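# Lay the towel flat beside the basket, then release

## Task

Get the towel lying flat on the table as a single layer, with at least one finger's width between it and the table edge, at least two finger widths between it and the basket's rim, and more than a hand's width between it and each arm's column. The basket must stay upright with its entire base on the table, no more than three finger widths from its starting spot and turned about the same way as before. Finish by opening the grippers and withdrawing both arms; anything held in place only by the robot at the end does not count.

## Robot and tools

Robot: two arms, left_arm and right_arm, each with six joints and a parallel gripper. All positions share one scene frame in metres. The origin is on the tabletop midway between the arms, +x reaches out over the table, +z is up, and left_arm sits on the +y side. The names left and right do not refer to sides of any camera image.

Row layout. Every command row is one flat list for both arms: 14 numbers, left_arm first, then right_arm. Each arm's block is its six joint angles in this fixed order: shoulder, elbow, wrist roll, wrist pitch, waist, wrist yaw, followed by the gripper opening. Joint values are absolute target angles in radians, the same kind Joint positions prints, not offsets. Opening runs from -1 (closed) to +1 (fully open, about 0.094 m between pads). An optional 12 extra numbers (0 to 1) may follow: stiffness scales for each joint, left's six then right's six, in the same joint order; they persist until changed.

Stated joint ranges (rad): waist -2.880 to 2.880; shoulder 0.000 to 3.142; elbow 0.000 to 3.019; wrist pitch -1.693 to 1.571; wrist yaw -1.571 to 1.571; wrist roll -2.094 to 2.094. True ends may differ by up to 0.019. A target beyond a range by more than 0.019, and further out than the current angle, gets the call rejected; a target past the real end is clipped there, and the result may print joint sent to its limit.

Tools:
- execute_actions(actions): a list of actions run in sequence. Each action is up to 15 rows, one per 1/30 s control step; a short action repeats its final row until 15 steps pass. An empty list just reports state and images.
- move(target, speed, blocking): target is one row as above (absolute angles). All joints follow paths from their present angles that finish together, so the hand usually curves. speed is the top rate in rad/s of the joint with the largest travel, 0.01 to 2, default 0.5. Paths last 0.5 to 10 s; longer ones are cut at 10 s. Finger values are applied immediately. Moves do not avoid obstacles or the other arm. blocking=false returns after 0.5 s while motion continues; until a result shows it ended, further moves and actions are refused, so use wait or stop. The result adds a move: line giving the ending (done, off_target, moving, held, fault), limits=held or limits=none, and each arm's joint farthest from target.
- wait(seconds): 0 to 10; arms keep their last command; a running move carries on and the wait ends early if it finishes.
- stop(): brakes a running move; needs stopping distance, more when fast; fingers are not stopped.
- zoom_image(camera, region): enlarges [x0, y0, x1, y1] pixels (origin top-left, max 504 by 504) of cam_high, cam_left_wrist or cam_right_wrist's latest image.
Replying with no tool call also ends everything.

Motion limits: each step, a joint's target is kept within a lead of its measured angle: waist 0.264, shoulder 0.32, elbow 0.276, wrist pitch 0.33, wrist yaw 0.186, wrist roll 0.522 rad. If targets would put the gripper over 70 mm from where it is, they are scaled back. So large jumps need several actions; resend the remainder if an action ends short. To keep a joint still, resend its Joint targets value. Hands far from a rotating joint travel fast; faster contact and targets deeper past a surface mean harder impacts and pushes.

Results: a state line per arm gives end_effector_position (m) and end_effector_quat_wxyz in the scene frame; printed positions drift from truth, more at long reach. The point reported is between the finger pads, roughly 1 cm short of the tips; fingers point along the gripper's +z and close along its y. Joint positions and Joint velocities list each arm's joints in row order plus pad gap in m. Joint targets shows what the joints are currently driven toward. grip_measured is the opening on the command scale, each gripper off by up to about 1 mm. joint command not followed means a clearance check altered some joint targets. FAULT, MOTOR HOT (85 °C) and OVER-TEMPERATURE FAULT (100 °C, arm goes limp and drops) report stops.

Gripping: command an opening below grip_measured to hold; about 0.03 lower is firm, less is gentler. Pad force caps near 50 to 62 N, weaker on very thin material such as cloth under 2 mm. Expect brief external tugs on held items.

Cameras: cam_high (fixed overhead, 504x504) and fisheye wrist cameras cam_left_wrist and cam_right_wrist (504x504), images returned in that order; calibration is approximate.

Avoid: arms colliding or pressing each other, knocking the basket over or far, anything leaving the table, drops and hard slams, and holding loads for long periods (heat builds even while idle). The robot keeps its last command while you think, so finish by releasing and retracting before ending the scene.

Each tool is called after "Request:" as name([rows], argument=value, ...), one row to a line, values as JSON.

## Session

Request:
execute_actions(actions=[])

Scene clock: 0.00 s.
left_arm: end_effector_position=(+0.8221, -0.0843, +0.1510) grip_measured=+1.000 end_effector_quat_wxyz=(+0.334, +0.207, +0.912, +0.115) | right_arm: end_effector_position=(+0.9364, -0.3338, +0.3443) grip_measured=+1.000 end_effector_quat_wxyz=(+0.476, +0.150, +0.692, +0.521)
Joint names: [shoulder, elbow, wrist roll, wrist pitch, waist, wrist yaw]
Joint positions: left_arm=[ 2.371  2.356  0.077 -0.93  -0.697 -0.385  0.094] | right_arm=[ 2.396  2.416  1.041 -0.024 -0.273 -0.753  0.094]
Joint velocities: left_arm=[-0.005 -0.042 -0.007  0.007 -0.005 -0.007  0.   ] | right_arm=[ 0.005 -0.007 -0.037  0.012  0.005 -0.022  0.   ]
Motor temperatures (°C, as the motors report them): left_arm=[25 27 23 25 23 22] | right_arm=[23 28 21 25 23 23]
Joint targets: left_arm=[2.358 2.389 0.077 -0.925 -0.697 -0.386] | right_arm=[2.393 2.446 1.041 -0.019 -0.273 -0.753]
Joint stiffness scale: left_arm=[1. 1. 1. 1. 1. 1.] | right_arm=[1. 1. 1. 1. 1. 1.]
camera_calibration (this result's frames):
cam_left_wrist: T_world_to_cam=[[-0.301624, -0.884405, -0.356162, 0.223954], [-0.945259, 0.326183, -0.00944785, 0.809214], [0.12453, 0.333816, -0.934376, 0.190719], [0, 0, 0, 1]] pos_world=[0.808717, -0.129551, 0.265613]
cam_right_wrist: T_world_to_cam=[[0.299622, -0.40714, -0.862823, -0.11529], [-0.876915, 0.23873, -0.417166, 1.05072], [0.375827, 0.881615, -0.285498, 0.164779], [0, 0, 0, 1]] pos_world=[0.894009, -0.44305, 0.385894]

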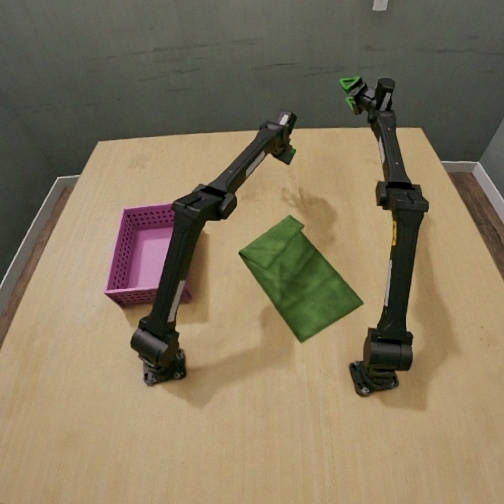

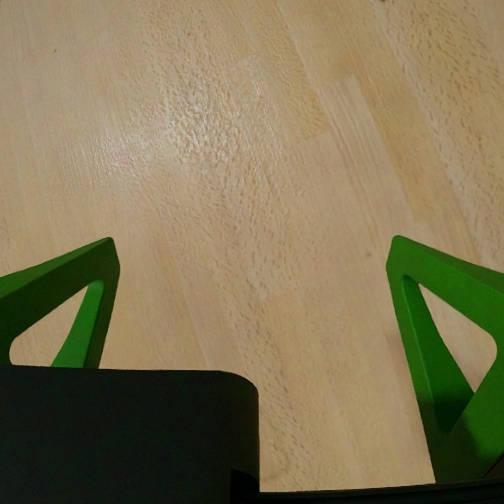

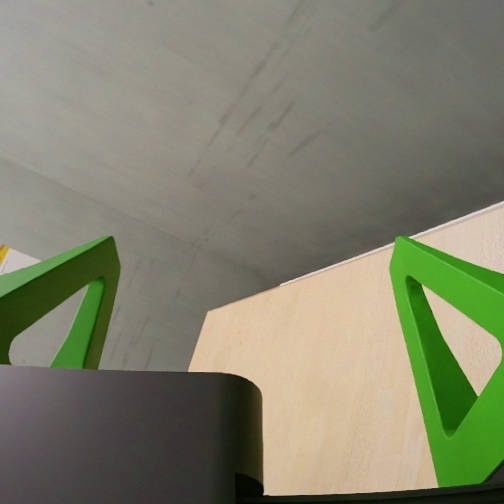

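Request:
move(target=[1.2,1.5,0,-1.3,-0.6,0,0.2,1.4,1.6,0,-1.2,0.1,0,0.2], speed=0.8)

Request:
zoom_image(camera="cam_high", region=[210,190,390,370])

Scene clock: 4.97 s.
left_arm: end_effector_position=(+0.4420, +0.0899, +0.4126) grip_measured=+0.202 end_effector_quat_wxyz=(+0.276, +0.204, +0.938, -0.054) | right_arm: end_effector_position=(+0.5201, -0.2024, +0.3820) grip_measured=+0.202 end_effector_quat_wxyz=(+0.280, -0.106, +0.954, +0.036)
Joint names: [shoulder, elbow, wrist roll, wrist pitch, waist, wrist yaw]
Joint positions: left_arm=[ 1.195  1.492  0.015 -1.298 -0.614 -0.002  0.056] | right_arm=[ 1.401  1.595  0.011 -1.193  0.093 -0.005  0.056]
Joint velocities: left_arm=[-0.015  0.007 -0.037  0.022  0.005  0.037  0.   ] | right_arm=[ 0.005 -0.002  0.007  0.002 -0.005  0.007  0.   ]
Motor temperatures (°C, as the motors report them): left_arm=[26 28 23 25 23 22] | right_arm=[25 30 21 25 23 23]
Joint targets: left_arm=[1.200 1.500 -0.000 -1.300 -0.600 0.000] | right_arm=[1.400 1.600 0.000 -1.200 0.100 -0.000]
Joint stiffness scale: left_arm=[1. 1. 1. 1. 1. 1.] | right_arm=[1. 1. 1. 1. 1. 1.]
move: done; limits=none; left_arm: farthest joint: the wrist roll, 0.015 radians from its target (0.077 radians at the start); right_arm: farthest joint: the wrist roll, 0.011 radians from its target (1.041 radians at the start)
camera_calibration (this result's frames):
cam_left_wrist: T_world_to_cam=[[-0.414046, -0.910073, -0.0182288, 0.269074], [-0.909002, 0.412342, 0.0607473, 0.342906], [-0.047768, 0.0417222, -0.997987, 0.553055], [0, 0, 0, 1]] pos_world=[0.44953, 0.0804081, 0.536016]
cam_right_wrist: T_world_to_cam=[[0.231081, -0.97278, -0.0173227, -0.306293], [-0.971921, -0.231616, 0.0415206, 0.449015], [-0.0444026, 0.00724173, -0.998987, 0.530253], [0, 0, 0, 1]] pos_world=[0.530731, -0.197797, 0.505767]

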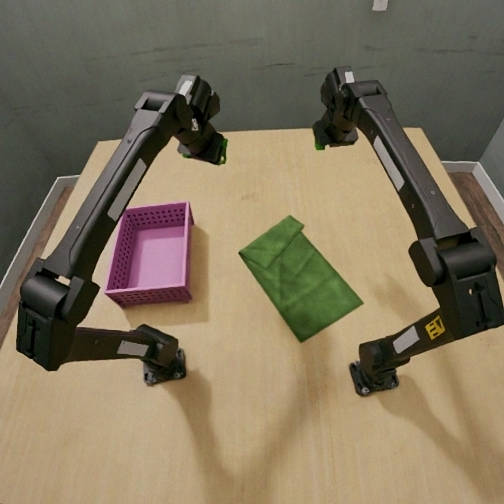

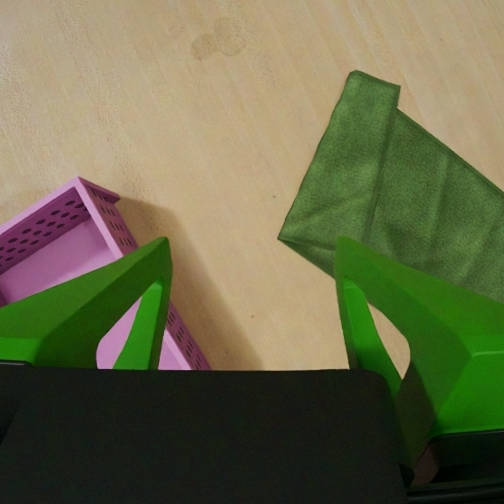

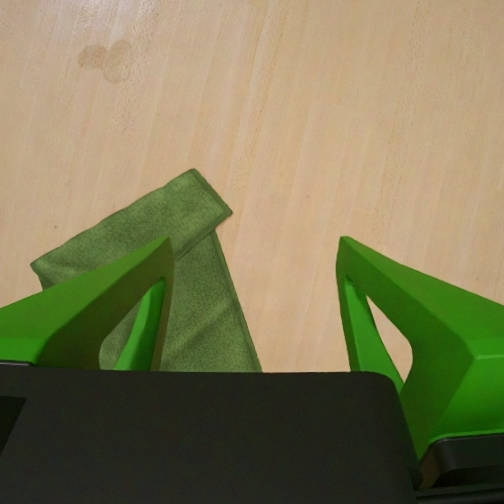

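Region (210, 190, 390, 370) of cam_high's 504x504 image, scaled by 2.800, with more detail than that image has.

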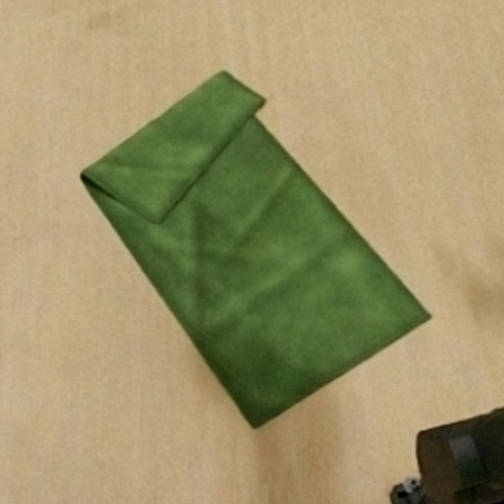

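Request:
move(target=[1.0,1.3,0,-1.3,-0.2,0,0.2,1.97,1.56,-0.64,-1.14,0.2,0,0])

Scene clock: 10.13 s.
left_arm: end_effector_position=(+0.4101, +0.2648, +0.3850) grip_measured=+0.202 end_effector_quat_wxyz=(+0.274, +0.011, +0.962, +0.002) | right_arm: end_effector_position=(+0.5505, -0.1388, +0.0500) grip_measured=+0.002 end_effector_quat_wxyz=(-0.001, -0.460, +0.888, +0.002)
Joint names: [shoulder, elbow, wrist roll, wrist pitch, waist, wrist yaw]
Joint positions: left_arm=[ 1.011  1.293  0.015 -1.298 -0.21  -0.002  0.056] | right_arm=[ 1.971  1.547 -0.63  -1.15   0.188 -0.004  0.047]
Joint velocities: left_arm=[ 0.005  0.007 -0.022 -0.002  0.005  0.037 -0.   ] | right_arm=[-0.024 -0.002 -0.022 -0.022 -0.015 -0.022 -0.001]
Motor temperatures (°C, as the motors report them): left_arm=[26 28 23 25 23 22] | right_arm=[25 31 21 25 23 23]
Joint targets: left_arm=[1.000 1.300 0.000 -1.300 -0.200 -0.000] | right_arm=[1.970 1.560 -0.640 -1.140 0.200 0.000]
Joint stiffness scale: left_arm=[1. 1. 1. 1. 1. 1.] | right_arm=[1. 1. 1. 1. 1. 1.]
move: done; limits=none; left_arm: farthest joint: the wrist roll, 0.015 radians from its target (0.015 radians at the start); right_arm: farthest joint: the elbow, 0.013 radians from its target (0.035 radians at the start)
camera_calibration (this result's frames):
cam_left_wrist: T_world_to_cam=[[-0.0225463, -0.999587, -0.0178131, 0.277522], [-0.996915, 0.0211391, 0.0755853, 0.377399], [-0.0751775, 0.0194623, -0.99698, 0.533408], [0, 0, 0, 1]] pos_world=[0.422592, 0.259049, 0.508215]
cam_right_wrist: T_world_to_cam=[[0.818486, -0.574304, -0.0160211, -0.525339], [-0.462346, -0.674968, 0.575026, 0.138275], [-0.341053, -0.463243, -0.817979, 0.288442], [0, 0, 0, 1]] pos_world=[0.592288, -0.0747547, 0.148011]

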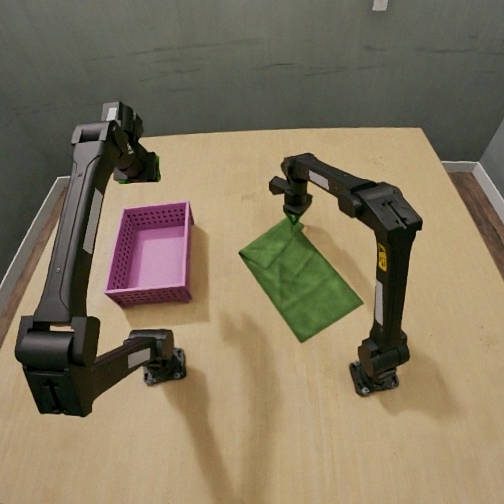

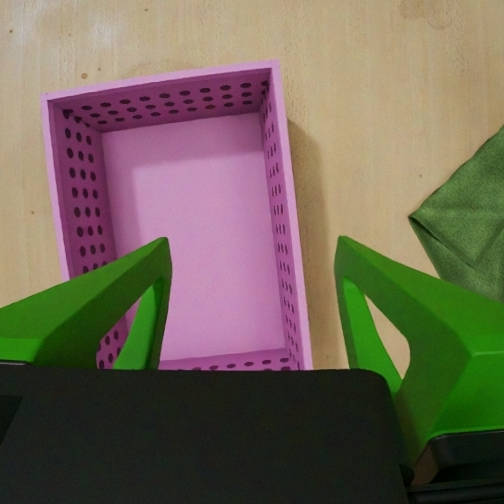

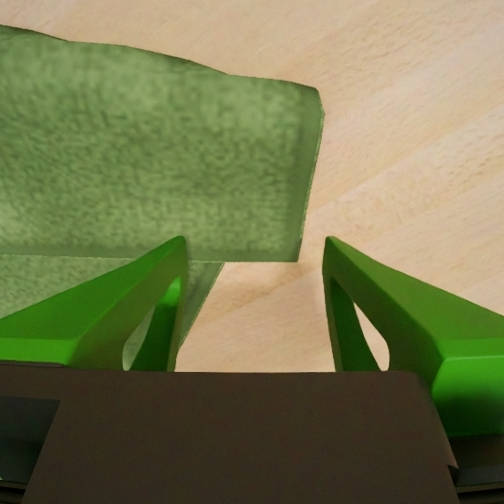

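Request:
move(target=[1.0,1.3,0,-1.3,-0.2,0,0.2,2.05,1.51,-0.64,-1.06,0.2,0,0], speed=0.1)

Request:
move(target=[1.0,1.3,0,-1.3,-0.2,0,0.2,2.05,1.51,-0.64,-1.06,0.2,0,-1])

Request:
move(target=[1.0,1.3,0,-1.3,-0.2,0,0.2,2.03,1.75,-0.64,-1.2,0.25,0,-1], speed=0.2)

Request:
move(target=[1.0,1.3,0,-1.3,-0.2,0,0.2,2.25,1.93,-0.64,-1.15,0.32,0,-1], speed=0.2)

Scene clock: 16.70 s.
left_arm: end_effector_position=(+0.4095, +0.2648, +0.3820) grip_measured=+0.202 end_effector_quat_wxyz=(+0.271, +0.011, +0.962, +0.002) | right_arm: end_effector_position=(+0.5517, -0.1384, +0.0209) grip_measured=+0.002 end_effector_quat_wxyz=(+0.001, -0.461, +0.887, +0.002)
Joint names: [shoulder, elbow, wrist roll, wrist pitch, waist, wrist yaw]
Joint positions: left_arm=[ 1.011  1.287  0.015 -1.298 -0.21  -0.002  0.056] | right_arm=[ 2.006  1.519 -0.633 -1.083  0.188 -0.004  0.047]
Joint velocities: left_arm=[ 0.005  0.002 -0.007 -0.002 -0.005 -0.051  0.001] | right_arm=[ 0.005  0.007 -0.007 -0.012 -0.015 -0.007  0.001]
Motor temperatures (°C, as the motors report them): left_arm=[25 29 23 25 23 22] | right_arm=[25 32 21 25 23 23]
Joint targets: left_arm=[1.000 1.300 -0.000 -1.300 -0.200 -0.000] | right_arm=[2.050 1.510 -0.640 -1.060 0.200 0.000]
Joint stiffness scale: left_arm=[1. 1. 1. 1. 1. 1.] | right_arm=[1. 1. 1. 1. 1. 1.]
move: off_target (right_arm); limits=none; left_arm: farthest joint: the wrist roll, 0.015 radians from its target (0.015 radians at the start); right_arm: farthest joint: the shoulder, 0.044 radians from its target (0.079 radians at the start)
camera_calibration (this result's frames):
cam_left_wrist: T_world_to_cam=[[-0.0226547, -0.999586, -0.0177259, 0.27747], [-0.996435, 0.0211351, 0.0816695, 0.374475], [-0.0812611, 0.0195129, -0.996502, 0.532637], [0, 0, 0, 1]] pos_world=[0.422709, 0.259048, 0.505109]
cam_right_wrist: T_world_to_cam=[[0.820065, -0.572099, -0.0139806, -0.527208], [-0.462414, -0.676836, 0.572771, 0.155701], [-0.337144, -0.463244, -0.819596, 0.263163], [0, 0, 0, 1]] pos_world=[0.593068, -0.0743225, 0.119136]

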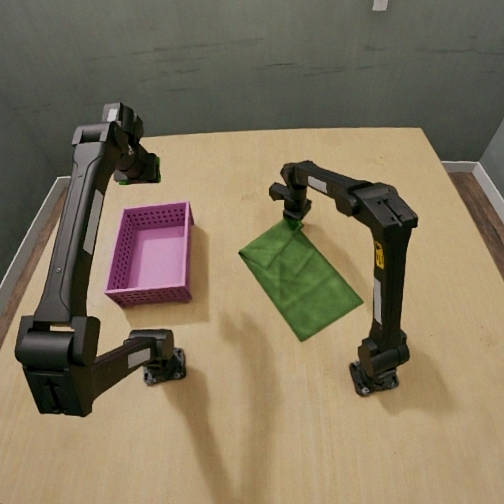

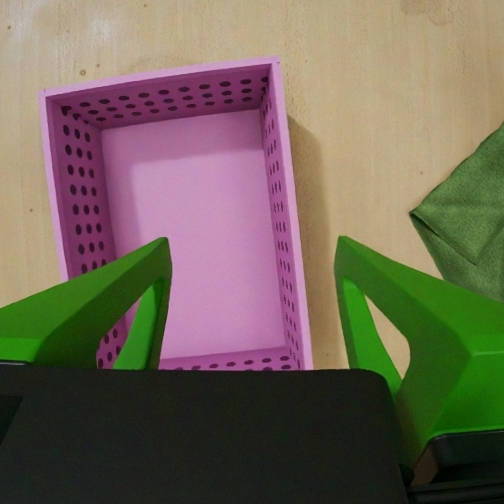

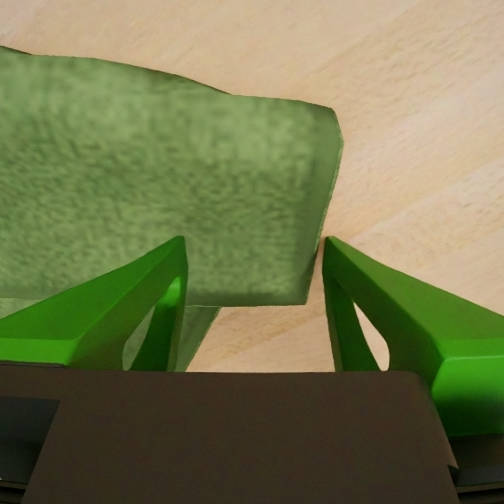

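Scene clock: 17.40 s.
left_arm: end_effector_position=(+0.4089, +0.2648, +0.3793) grip_measured=+0.202 end_effector_quat_wxyz=(+0.269, +0.011, +0.963, +0.002) | right_arm: end_effector_position=(+0.5528, -0.1379, +0.0216) grip_measured=-0.978 end_effector_quat_wxyz=(+0.004, -0.461, +0.887, +0.002)
Joint names: [shoulder, elbow, wrist roll, wrist pitch, waist, wrist yaw]
Joint positions: left_arm=[ 1.011  1.282  0.015 -1.298 -0.21  -0.002  0.056] | right_arm=[ 2.004  1.519 -0.633 -1.079  0.188 -0.005  0.001]
Joint velocities: left_arm=[-0.015  0.007 -0.066 -0.007  0.005  0.007 -0.001] | right_arm=[-0.005 -0.002 -0.022  0.007  0.005 -0.007 -0.001]
Motor temperatures (°C, as the motors report them): left_arm=[25 29 23 25 23 22] | right_arm=[25 32 21 25 23 23]
Joint targets: left_arm=[1.000 1.300 0.000 -1.300 -0.200 -0.000] | right_arm=[2.050 1.510 -0.640 -1.060 0.200 -0.000]
Joint stiffness scale: left_arm=[1. 1. 1. 1. 1. 1.] | right_arm=[1. 1. 1. 1. 1. 1.]
move: off_target (right_arm); limits=none; left_arm: farthest joint: the elbow, 0.018 radians from its target (0.013 radians at the start); right_arm: farthest joint: the shoulder, 0.046 radians from its target (0.044 radians at the start)
camera_calibration (this result's frames):
cam_left_wrist: T_world_to_cam=[[-0.0227492, -0.999585, -0.0176491, 0.277424], [-0.995985, 0.0211313, 0.0869907, 0.371921], [-0.0865817, 0.0195572, -0.996053, 0.531947], [0, 0, 0, 1]] pos_world=[0.422796, 0.259047, 0.50239]
cam_right_wrist: T_world_to_cam=[[0.820128, -0.57206, -0.0117296, -0.527806], [-0.46509, -0.678432, 0.568701, 0.157533], [-0.333289, -0.460952, -0.822461, 0.262544], [0, 0, 0, 1]] pos_world=[0.593639, -0.0740405, 0.120152]

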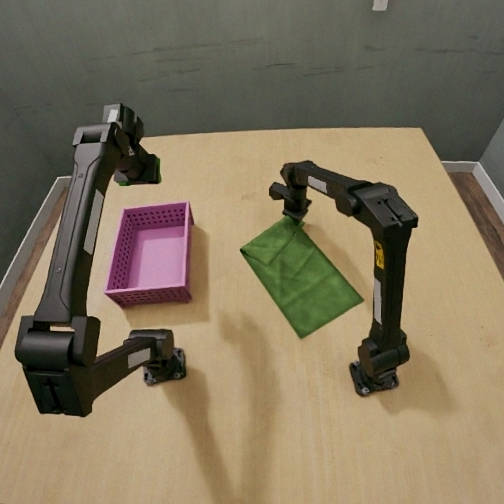

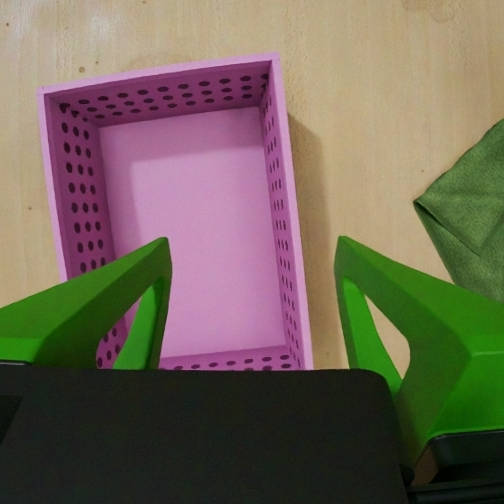

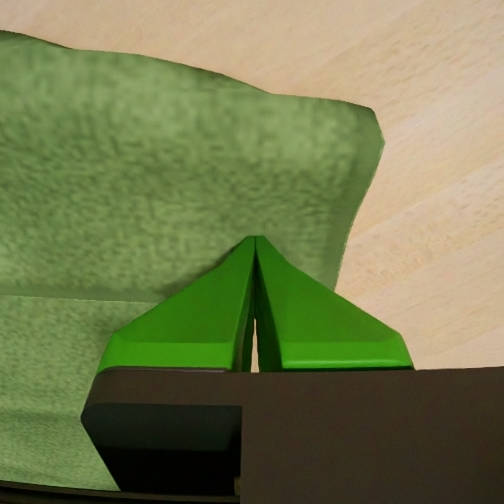

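Scene clock: 19.00 s.
left_arm: end_effector_position=(+0.4083, +0.2648, +0.3765) grip_measured=+0.202 end_effector_quat_wxyz=(+0.266, +0.011, +0.964, +0.002) | right_arm: end_effector_position=(+0.5861, -0.0954, +0.0882) grip_measured=-0.978 end_effector_quat_wxyz=(+0.041, -0.482, +0.875, -0.003)
Joint names: [shoulder, elbow, wrist roll, wrist pitch, waist, wrist yaw]
Joint positions: left_arm=[ 1.011  1.276  0.015 -1.298 -0.21  -0.002  0.056] | right_arm=[ 2.005  1.707 -0.633 -1.192  0.236 -0.005  0.001]
Joint velocities: left_arm=[-0.015  0.007  0.007 -0.012 -0.015  0.037 -0.001] | right_arm=[-0.005 -0.012  0.007  0.002 -0.005 -0.007 -0.001]
Motor temperatures (°C, as the motors report them): left_arm=[25 29 23 25 23 22] | right_arm=[26 32 21 25 23 23]
Joint targets: left_arm=[1.000 1.300 -0.000 -1.300 -0.200 0.000] | right_arm=[2.030 1.750 -0.640 -1.200 0.250 -0.000]
Joint stiffness scale: left_arm=[1. 1. 1. 1. 1. 1.] | right_arm=[1. 1. 1. 1. 1. 1.]
move: off_target (left_arm, right_arm); limits=none; left_arm: farthest joint: the elbow, 0.024 radians from its target (0.018 radians at the start); right_arm: farthest joint: the elbow, 0.043 radians from its target (0.231 radians at the start)
camera_calibration (this result's frames):
cam_left_wrist: T_world_to_cam=[[-0.02285, -0.999585, -0.0175662, 0.277375], [-0.995471, 0.021127, 0.0926892, 0.369188], [-0.0922796, 0.0196046, -0.99554, 0.531193], [0, 0, 0, 1]] pos_world=[0.422873, 0.259046, 0.499477]
cam_right_wrist: T_world_to_cam=[[0.845489, -0.532955, 0.0332786, -0.545166], [-0.470526, -0.714084, 0.518353, 0.168151], [-0.252495, -0.45392, -0.854519, 0.304188], [0, 0, 0, 1]] pos_world=[0.616857, -0.0323979, 0.190915]

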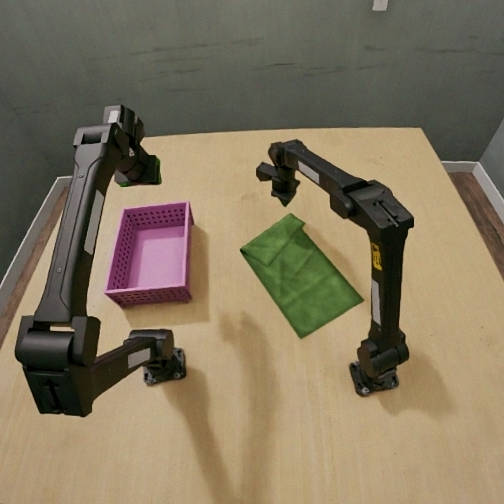

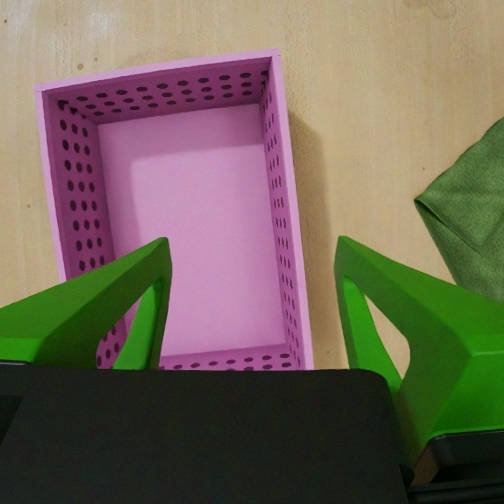

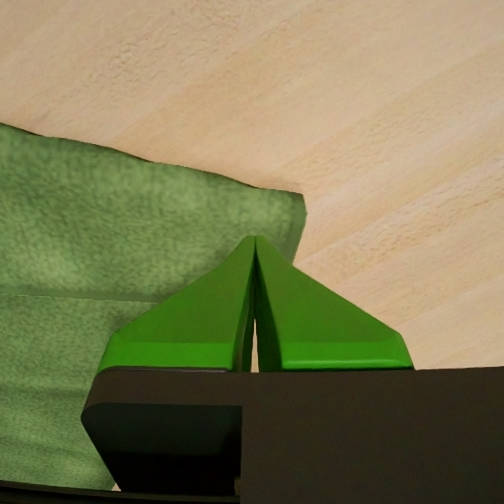

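Scene clock: 20.70 s.
left_arm: end_effector_position=(+0.4077, +0.2648, +0.3740) grip_measured=+0.202 end_effector_quat_wxyz=(+0.264, +0.011, +0.965, +0.002) | right_arm: end_effector_position=(+0.6200, -0.0306, +0.0198) grip_measured=-0.978 end_effector_quat_wxyz=(+0.038, -0.512, +0.858, -0.003)
Joint names: [shoulder, elbow, wrist roll, wrist pitch, waist, wrist yaw]
Joint positions: left_arm=[ 1.011  1.271  0.015 -1.298 -0.21  -0.002  0.056] | right_arm=[ 2.222  1.887 -0.633 -1.16   0.307 -0.002  0.001]
Joint velocities: left_arm=[-0.005  0.002 -0.022 -0.012 -0.015  0.051 -0.   ] | right_arm=[-0.005  0.007  0.037  0.007  0.005 -0.037  0.   ]
Motor temperatures (°C, as the motors report them): left_arm=[25 29 23 25 23 22] | right_arm=[26 33 21 25 23 23]
Joint targets: left_arm=[1.000 1.300 0.000 -1.300 -0.200 0.000] | right_arm=[2.250 1.930 -0.640 -1.150 0.320 0.000]
Joint stiffness scale: left_arm=[1. 1. 1. 1. 1. 1.] | right_arm=[1. 1. 1. 1. 1. 1.]
move: off_target (left_arm, right_arm); limits=none; left_arm: farthest joint: the elbow, 0.029 radians from its target (0.024 radians at the start); right_arm: farthest joint: the elbow, 0.043 radians from its target (0.223 radians at the start)
camera_calibration (this result's frames):
cam_left_wrist: T_world_to_cam=[[-0.0229369, -0.999584, -0.0174939, 0.277332], [-0.994999, 0.0211231, 0.0976254, 0.366824], [-0.0972153, 0.0196456, -0.995069, 0.530527], [0, 0, 0, 1]] pos_world=[0.422926, 0.259046, 0.496951]
cam_right_wrist: T_world_to_cam=[[0.881137, -0.471723, 0.0327851, -0.557218], [-0.417244, -0.743004, 0.523309, 0.231856], [-0.222498, -0.474786, -0.851512, 0.264427], [0, 0, 0, 1]] pos_world=[0.64656, 0.0349636, 0.122098]

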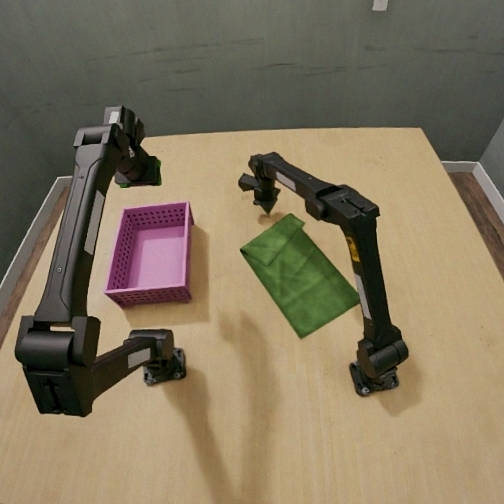

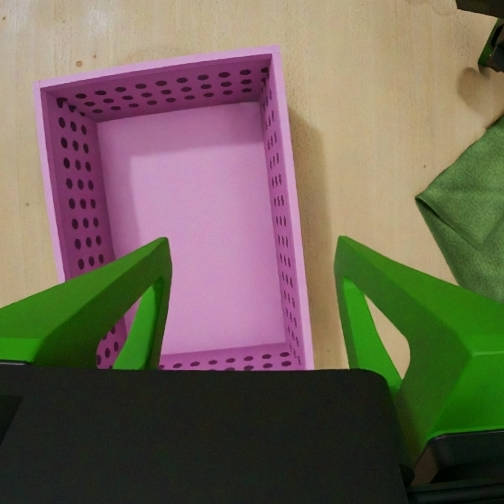

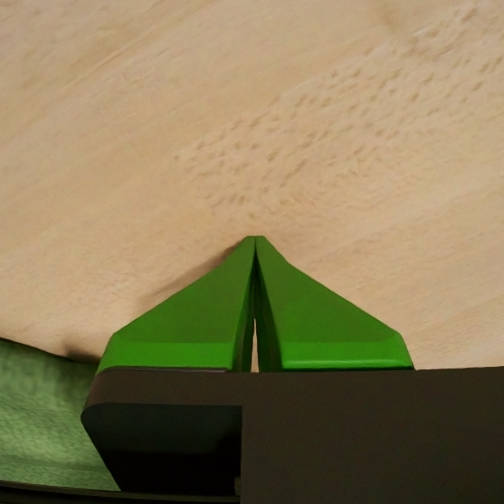

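Request:
move(target=[1.0,1.3,0,-1.3,-0.2,0,0.2,1.95,1.7,-0.7,-1.2,0.2,0,-0.7])

Request:
move(target=[1.0,1.3,0,-1.3,-0.2,0,0.2,1.9,1.46,-0.72,-1.12,0.09,0,-0.7], speed=0.3)

Request:
move(target=[1.0,1.3,0,-1.3,-0.2,0,0.2,1.99,1.42,-0.72,-1.04,0.09,0,-0.7], speed=0.1)

Request:
move(target=[1.0,1.3,0,-1.3,-0.2,0,0.2,2.27,1.98,-0.6,-1.15,0.3,0,-0.7], speed=0.2)

Request:
move(target=[1.0,1.3,0,-1.3,-0.2,0,0.2,1.8,1.9,-0.6,-1.4,0.3,0,-0.7])

Request:
zoom_image(camera="cam_high", region=[200,170,390,360])

Scene clock: 28.93 s.
left_arm: end_effector_position=(+0.4073, +0.2648, +0.3721) grip_measured=+0.202 end_effector_quat_wxyz=(+0.262, +0.011, +0.965, +0.002) | right_arm: end_effector_position=(+0.5925, -0.1198, +0.1214) grip_measured=-0.702 end_effector_quat_wxyz=(+0.065, -0.489, +0.870, -0.011)
Joint names: [shoulder, elbow, wrist roll, wrist pitch, waist, wrist yaw]
Joint positions: left_arm=[ 1.011  1.267  0.015 -1.298 -0.21  -0.002  0.056] | right_arm=[ 1.943  1.697 -0.69  -1.193  0.196 -0.002  0.014]
Joint velocities: left_arm=[ 0.005  0.027 -0.081  0.002  0.005  0.007 -0.   ] | right_arm=[-0.005 -0.007 -0.007  0.007 -0.005  0.081  0.001]
Motor temperatures (°C, as the motors report them): left_arm=[25 30 23 25 23 22] | right_arm=[26 35 21 25 23 23]
Joint targets: left_arm=[1.000 1.300 -0.000 -1.300 -0.200 -0.000] | right_arm=[1.950 1.700 -0.700 -1.200 0.200 -0.000]
Joint stiffness scale: left_arm=[1. 1. 1. 1. 1. 1.] | right_arm=[1. 1. 1. 1. 1. 1.]
move: off_target (left_arm); limits=none; left_arm: farthest joint: the elbow, 0.033 radians from its target (0.029 radians at the start); right_arm: farthest joint: the wrist roll, 0.010 radians from its target (0.067 radians at the start)
camera_calibration (this result's frames):
cam_left_wrist: T_world_to_cam=[[-0.0230035, -0.999583, -0.017438, 0.277299], [-0.994619, 0.02112, 0.101421, 0.365007], [-0.10101, 0.0196772, -0.994691, 0.530006], [0, 0, 0, 1]] pos_world=[0.422958, 0.259046, 0.495009]
cam_right_wrist: T_world_to_cam=[[0.851964, -0.518731, 0.0712457, -0.571484], [-0.48332, -0.726772, 0.488062, 0.146306], [-0.201393, -0.450245, -0.869897, 0.295085], [0, 0, 0, 1]] pos_world=[0.617024, -0.0572545, 0.226003]

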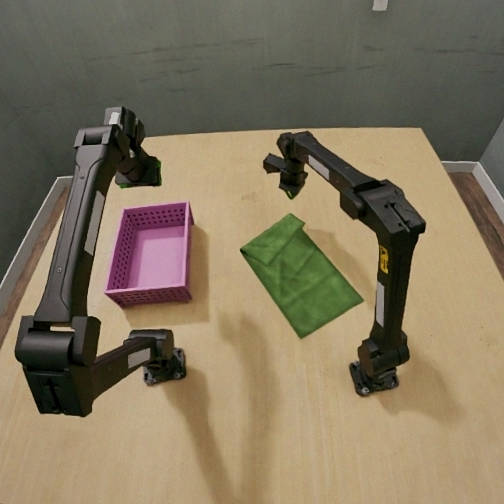

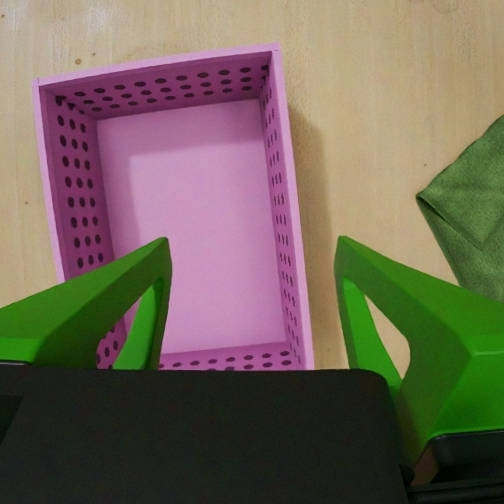

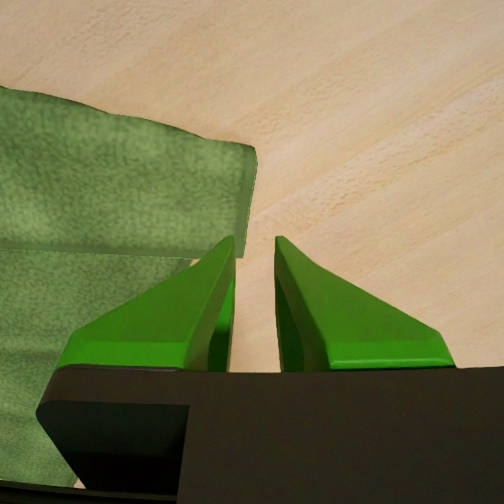

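Scene clock: 30.33 s.
left_arm: end_effector_position=(+0.4068, +0.2648, +0.3703) grip_measured=+0.202 end_effector_quat_wxyz=(+0.260, +0.011, +0.966, +0.002) | right_arm: end_effector_position=(+0.5361, -0.1955, +0.0426) grip_measured=-0.702 end_effector_quat_wxyz=(-0.015, -0.456, +0.890, +0.004)
Joint names: [shoulder, elbow, wrist roll, wrist pitch, waist, wrist yaw]
Joint positions: left_arm=[ 1.011  1.263  0.015 -1.298 -0.21  -0.002  0.056] | right_arm=[ 1.926  1.455 -0.71  -1.13   0.1   -0.002  0.014]
Joint velocities: left_arm=[-0.015 -0.002  0.022  0.002 -0.005  0.022  0.   ] | right_arm=[ 0.005  0.002  0.022 -0.007  0.005 -0.095 -0.001]
Motor temperatures (°C, as the motors report them): left_arm=[25 30 23 25 23 22] | right_arm=[27 35 21 25 23 23]
Joint targets: left_arm=[1.000 1.300 0.000 -1.300 -0.200 -0.000] | right_arm=[1.900 1.460 -0.720 -1.120 0.090 0.000]
Joint stiffness scale: left_arm=[1. 1. 1. 1. 1. 1.] | right_arm=[1. 1. 1. 1. 1. 1.]
move: off_target (left_arm, right_arm); limits=none; left_arm: farthest joint: the elbow, 0.037 radians from its target (0.033 radians at the start); right_arm: farthest joint: the shoulder, 0.026 radians from its target (0.043 radians at the start)
camera_calibration (this result's frames):
cam_left_wrist: T_world_to_cam=[[-0.0230699, -0.999583, -0.0173818, 0.277266], [-0.994225, 0.0211167, 0.105215, 0.363192], [-0.104804, 0.0197088, -0.994298, 0.529479], [0, 0, 0, 1]] pos_world=[0.422983, 0.259045, 0.493066]
cam_right_wrist: T_world_to_cam=[[0.813006, -0.581339, -0.0326415, -0.54396], [-0.452249, -0.665795, 0.593454, 0.0932385], [-0.366731, -0.46772, -0.804206, 0.263574], [0, 0, 0, 1]] pos_world=[0.581071, -0.130869, 0.138879]

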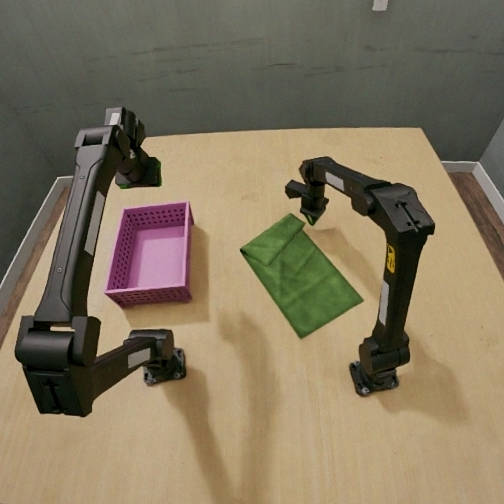

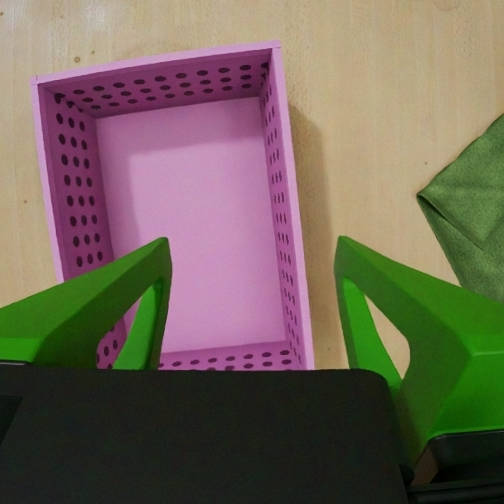

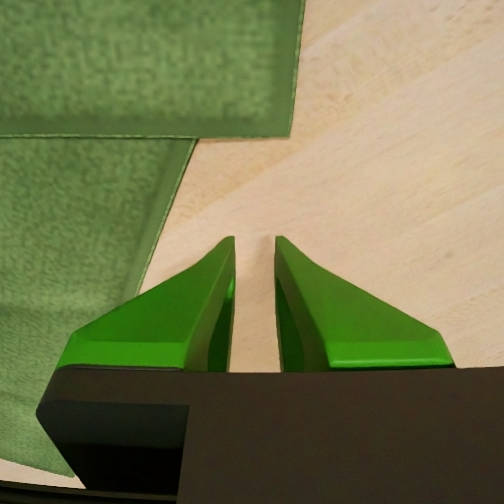

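Scene clock: 31.50 s.
left_arm: end_effector_position=(+0.4065, +0.2648, +0.3688) grip_measured=+0.202 end_effector_quat_wxyz=(+0.258, +0.011, +0.966, +0.002) | right_arm: end_effector_position=(+0.5386, -0.1949, +0.0163) grip_measured=-0.702 end_effector_quat_wxyz=(-0.008, -0.456, +0.890, +0.003)
Joint names: [shoulder, elbow, wrist roll, wrist pitch, waist, wrist yaw]
Joint positions: left_arm=[ 1.011  1.26   0.015 -1.298 -0.21  -0.002  0.056] | right_arm=[ 1.957  1.425 -0.71  -1.055  0.1   -0.002  0.014]
Joint velocities: left_arm=[-0.015 -0.007  0.051 -0.002 -0.005 -0.037 -0.001] | right_arm=[-0.005  0.027  0.022  0.022 -0.005 -0.037  0.   ]
Motor temperatures (°C, as the motors report them): left_arm=[25 30 23 25 23 22] | right_arm=[26 34 21 25 23 23]
Joint targets: left_arm=[1.000 1.300 -0.000 -1.300 -0.200 0.000] | right_arm=[1.990 1.420 -0.720 -1.040 0.090 0.000]
Joint stiffness scale: left_arm=[1. 1. 1. 1. 1. 1.] | right_arm=[1. 1. 1. 1. 1. 1.]
move: off_target (left_arm, right_arm); limits=none; left_arm: farthest joint: the elbow, 0.040 radians from its target (0.037 radians at the start); right_arm: farthest joint: the shoulder, 0.033 radians from its target (0.064 radians at the start)
camera_calibration (this result's frames):
cam_left_wrist: T_world_to_cam=[[-0.0231229, -0.999582, -0.0173367, 0.277239], [-0.9939, 0.021114, 0.108249, 0.361742], [-0.107838, 0.019734, -0.993973, 0.529052], [0, 0, 0, 1]] pos_world=[0.422997, 0.259045, 0.491512]
cam_right_wrist: T_world_to_cam=[[0.813629, -0.580932, -0.0229189, -0.546941], [-0.460511, -0.668034, 0.584517, 0.114615], [-0.354875, -0.465026, -0.811058, 0.237816], [0, 0, 0, 1]] pos_world=[0.582183, -0.130578, 0.113353]

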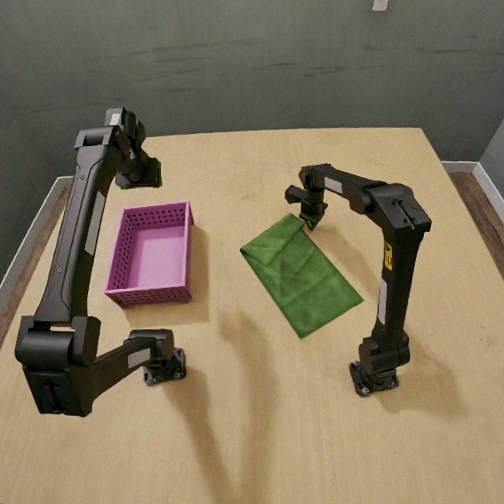

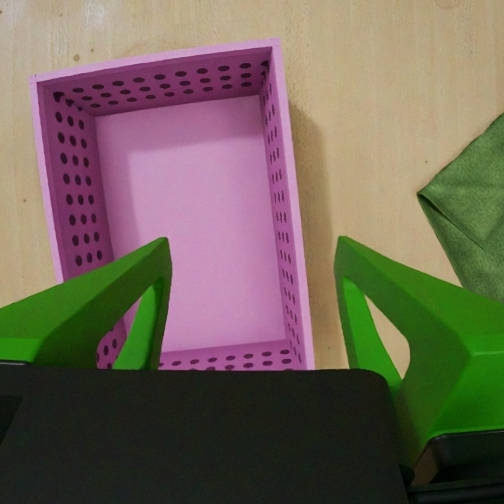

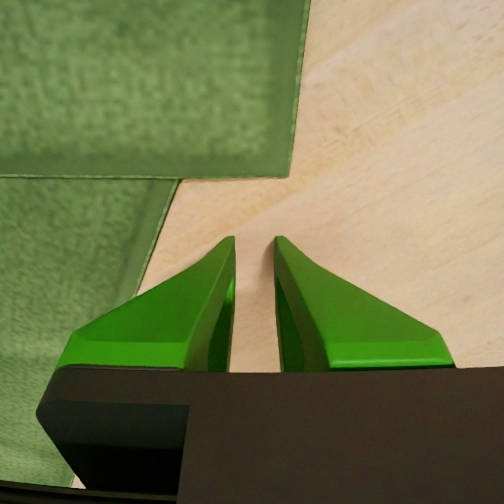

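Scene clock: 34.67 s.
left_arm: end_effector_position=(+0.4058, +0.2648, +0.3659) grip_measured=+0.202 end_effector_quat_wxyz=(+0.256, +0.011, +0.967, +0.002) | right_arm: end_effector_position=(+0.6422, -0.0345, +0.0234) grip_measured=-0.702 end_effector_quat_wxyz=(+0.059, -0.494, +0.867, -0.005)
Joint names: [shoulder, elbow, wrist roll, wrist pitch, waist, wrist yaw]
Joint positions: left_arm=[ 1.011  1.255  0.015 -1.298 -0.21  -0.002  0.056] | right_arm=[ 2.243  1.932 -0.61  -1.141  0.288 -0.002  0.014]
Joint velocities: left_arm=[ 0.005 -0.007  0.081 -0.002 -0.005 -0.081 -0.   ] | right_arm=[-0.015 -0.002 -0.007 -0.032 -0.005 -0.007 -0.   ]
Motor temperatures (°C, as the motors report them): left_arm=[25 30 23 25 23 22] | right_arm=[27 35 21 25 23 23]
Joint targets: left_arm=[1.000 1.300 -0.000 -1.300 -0.200 -0.000] | right_arm=[2.270 1.980 -0.600 -1.150 0.300 -0.000]
Joint stiffness scale: left_arm=[1. 1. 1. 1. 1. 1.] | right_arm=[1. 1. 1. 1. 1. 1.]
move: off_target (left_arm, right_arm); limits=none; left_arm: farthest joint: the elbow, 0.045 radians from its target (0.040 radians at the start); right_arm: farthest joint: the elbow, 0.048 radians from its target (0.555 radians at the start)
camera_calibration (this result's frames):
cam_left_wrist: T_world_to_cam=[[-0.0232219, -0.999581, -0.0172517, 0.277189], [-0.993264, 0.0211087, 0.113935, 0.359026], [-0.113523, 0.0197813, -0.993338, 0.52824], [0, 0, 0, 1]] pos_world=[0.423012, 0.259045, 0.488597]
cam_right_wrist: T_world_to_cam=[[0.859548, -0.508032, 0.0554961, -0.566745], [-0.466197, -0.734976, 0.492414, 0.268781], [-0.209374, -0.449125, -0.86859, 0.263381], [0, 0, 0, 1]] pos_world=[0.667595, 0.0279144, 0.127871]

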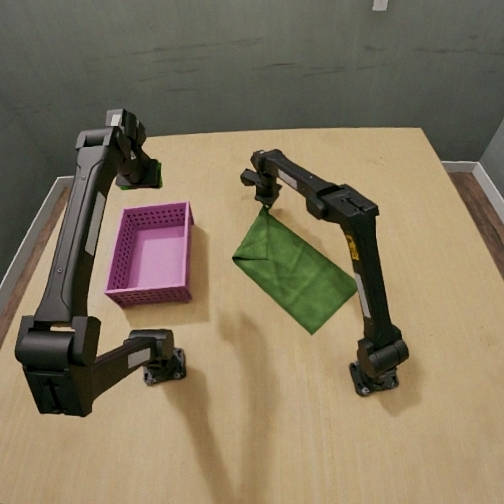

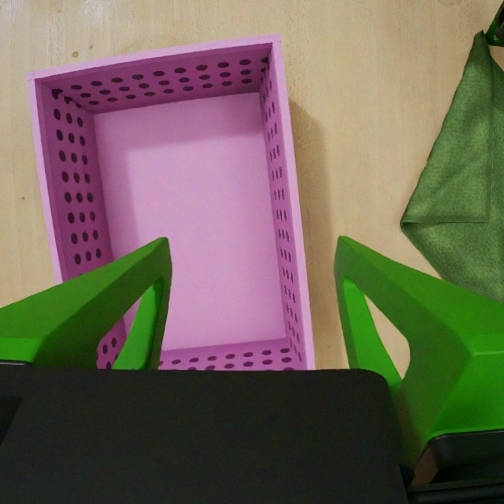

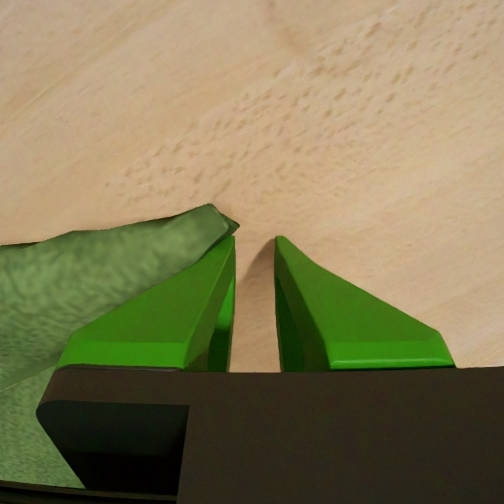

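Scene clock: 36.20 s.
left_arm: end_effector_position=(+0.4053, +0.2648, +0.3641) grip_measured=+0.202 end_effector_quat_wxyz=(+0.254, +0.011, +0.967, +0.002) | right_arm: end_effector_position=(+0.5666, -0.0688, +0.2868) grip_measured=-0.702 end_effector_quat_wxyz=(+0.139, -0.490, +0.860, -0.012)
Joint names: [shoulder, elbow, wrist roll, wrist pitch, waist, wrist yaw]
Joint positions: left_arm=[ 1.011  1.251  0.015 -1.298 -0.21  -0.002  0.056] | right_arm=[ 1.795  1.896 -0.61  -1.392  0.288 -0.002  0.014]
Joint velocities: left_arm=[ 0.005 -0.012  0.007  0.007  0.005  0.066  0.   ] | right_arm=[-0.005  0.002 -0.007 -0.002 -0.005  0.022 -0.001]
Motor temperatures (°C, as the motors report them): left_arm=[25 30 23 25 23 22] | right_arm=[27 35 21 25 23 23]
Joint targets: left_arm=[1.000 1.300 0.000 -1.300 -0.200 0.000] | right_arm=[1.800 1.900 -0.600 -1.400 0.300 0.000]
Joint stiffness scale: left_arm=[1. 1. 1. 1. 1. 1.] | right_arm=[1. 1. 1. 1. 1. 1.]
move: off_target (left_arm); limits=none; left_arm: farthest joint: the elbow, 0.049 radians from its target (0.045 radians at the start); right_arm: farthest joint: the waist, 0.012 radians from its target (0.012 radians at the start)
camera_calibration (this result's frames):
cam_left_wrist: T_world_to_cam=[[-0.0232876, -0.999581, -0.0171947, 0.277155], [-0.992822, 0.021105, 0.117724, 0.357218], [-0.117312, 0.0198128, -0.992897, 0.52769], [0, 0, 0, 1]] pos_world=[0.423012, 0.259045, 0.486654]
cam_right_wrist: T_world_to_cam=[[0.844226, -0.515455, 0.146927, -0.551823], [-0.530302, -0.763459, 0.368659, 0.148515], [-0.0778546, -0.389147, -0.91788, 0.404687], [0, 0, 0, 1]] pos_world=[0.576128, -0.0135722, 0.39778]

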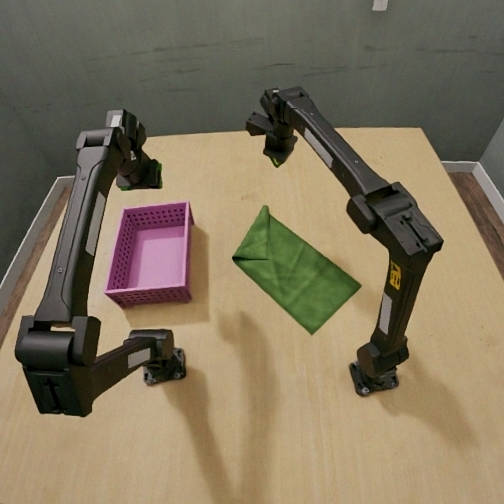

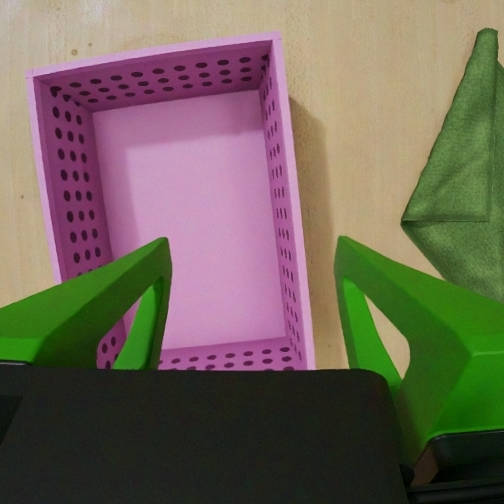

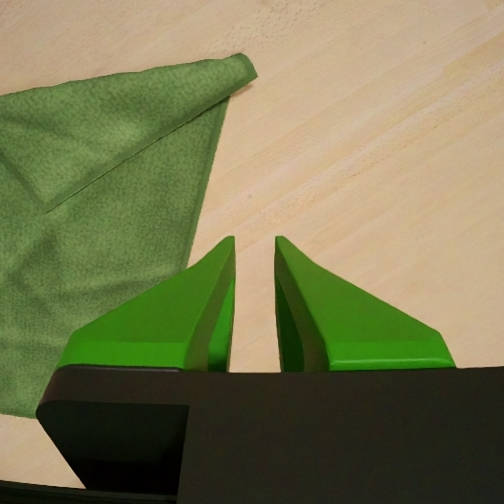

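Region (200, 170, 390, 360) of cam_high's 504x504 image, scaled by 2.653, with more detail than that image has.

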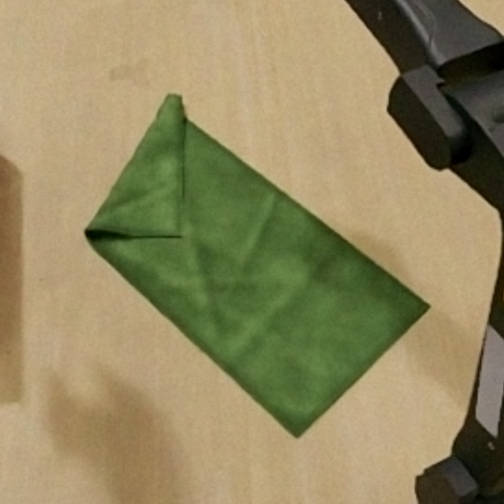

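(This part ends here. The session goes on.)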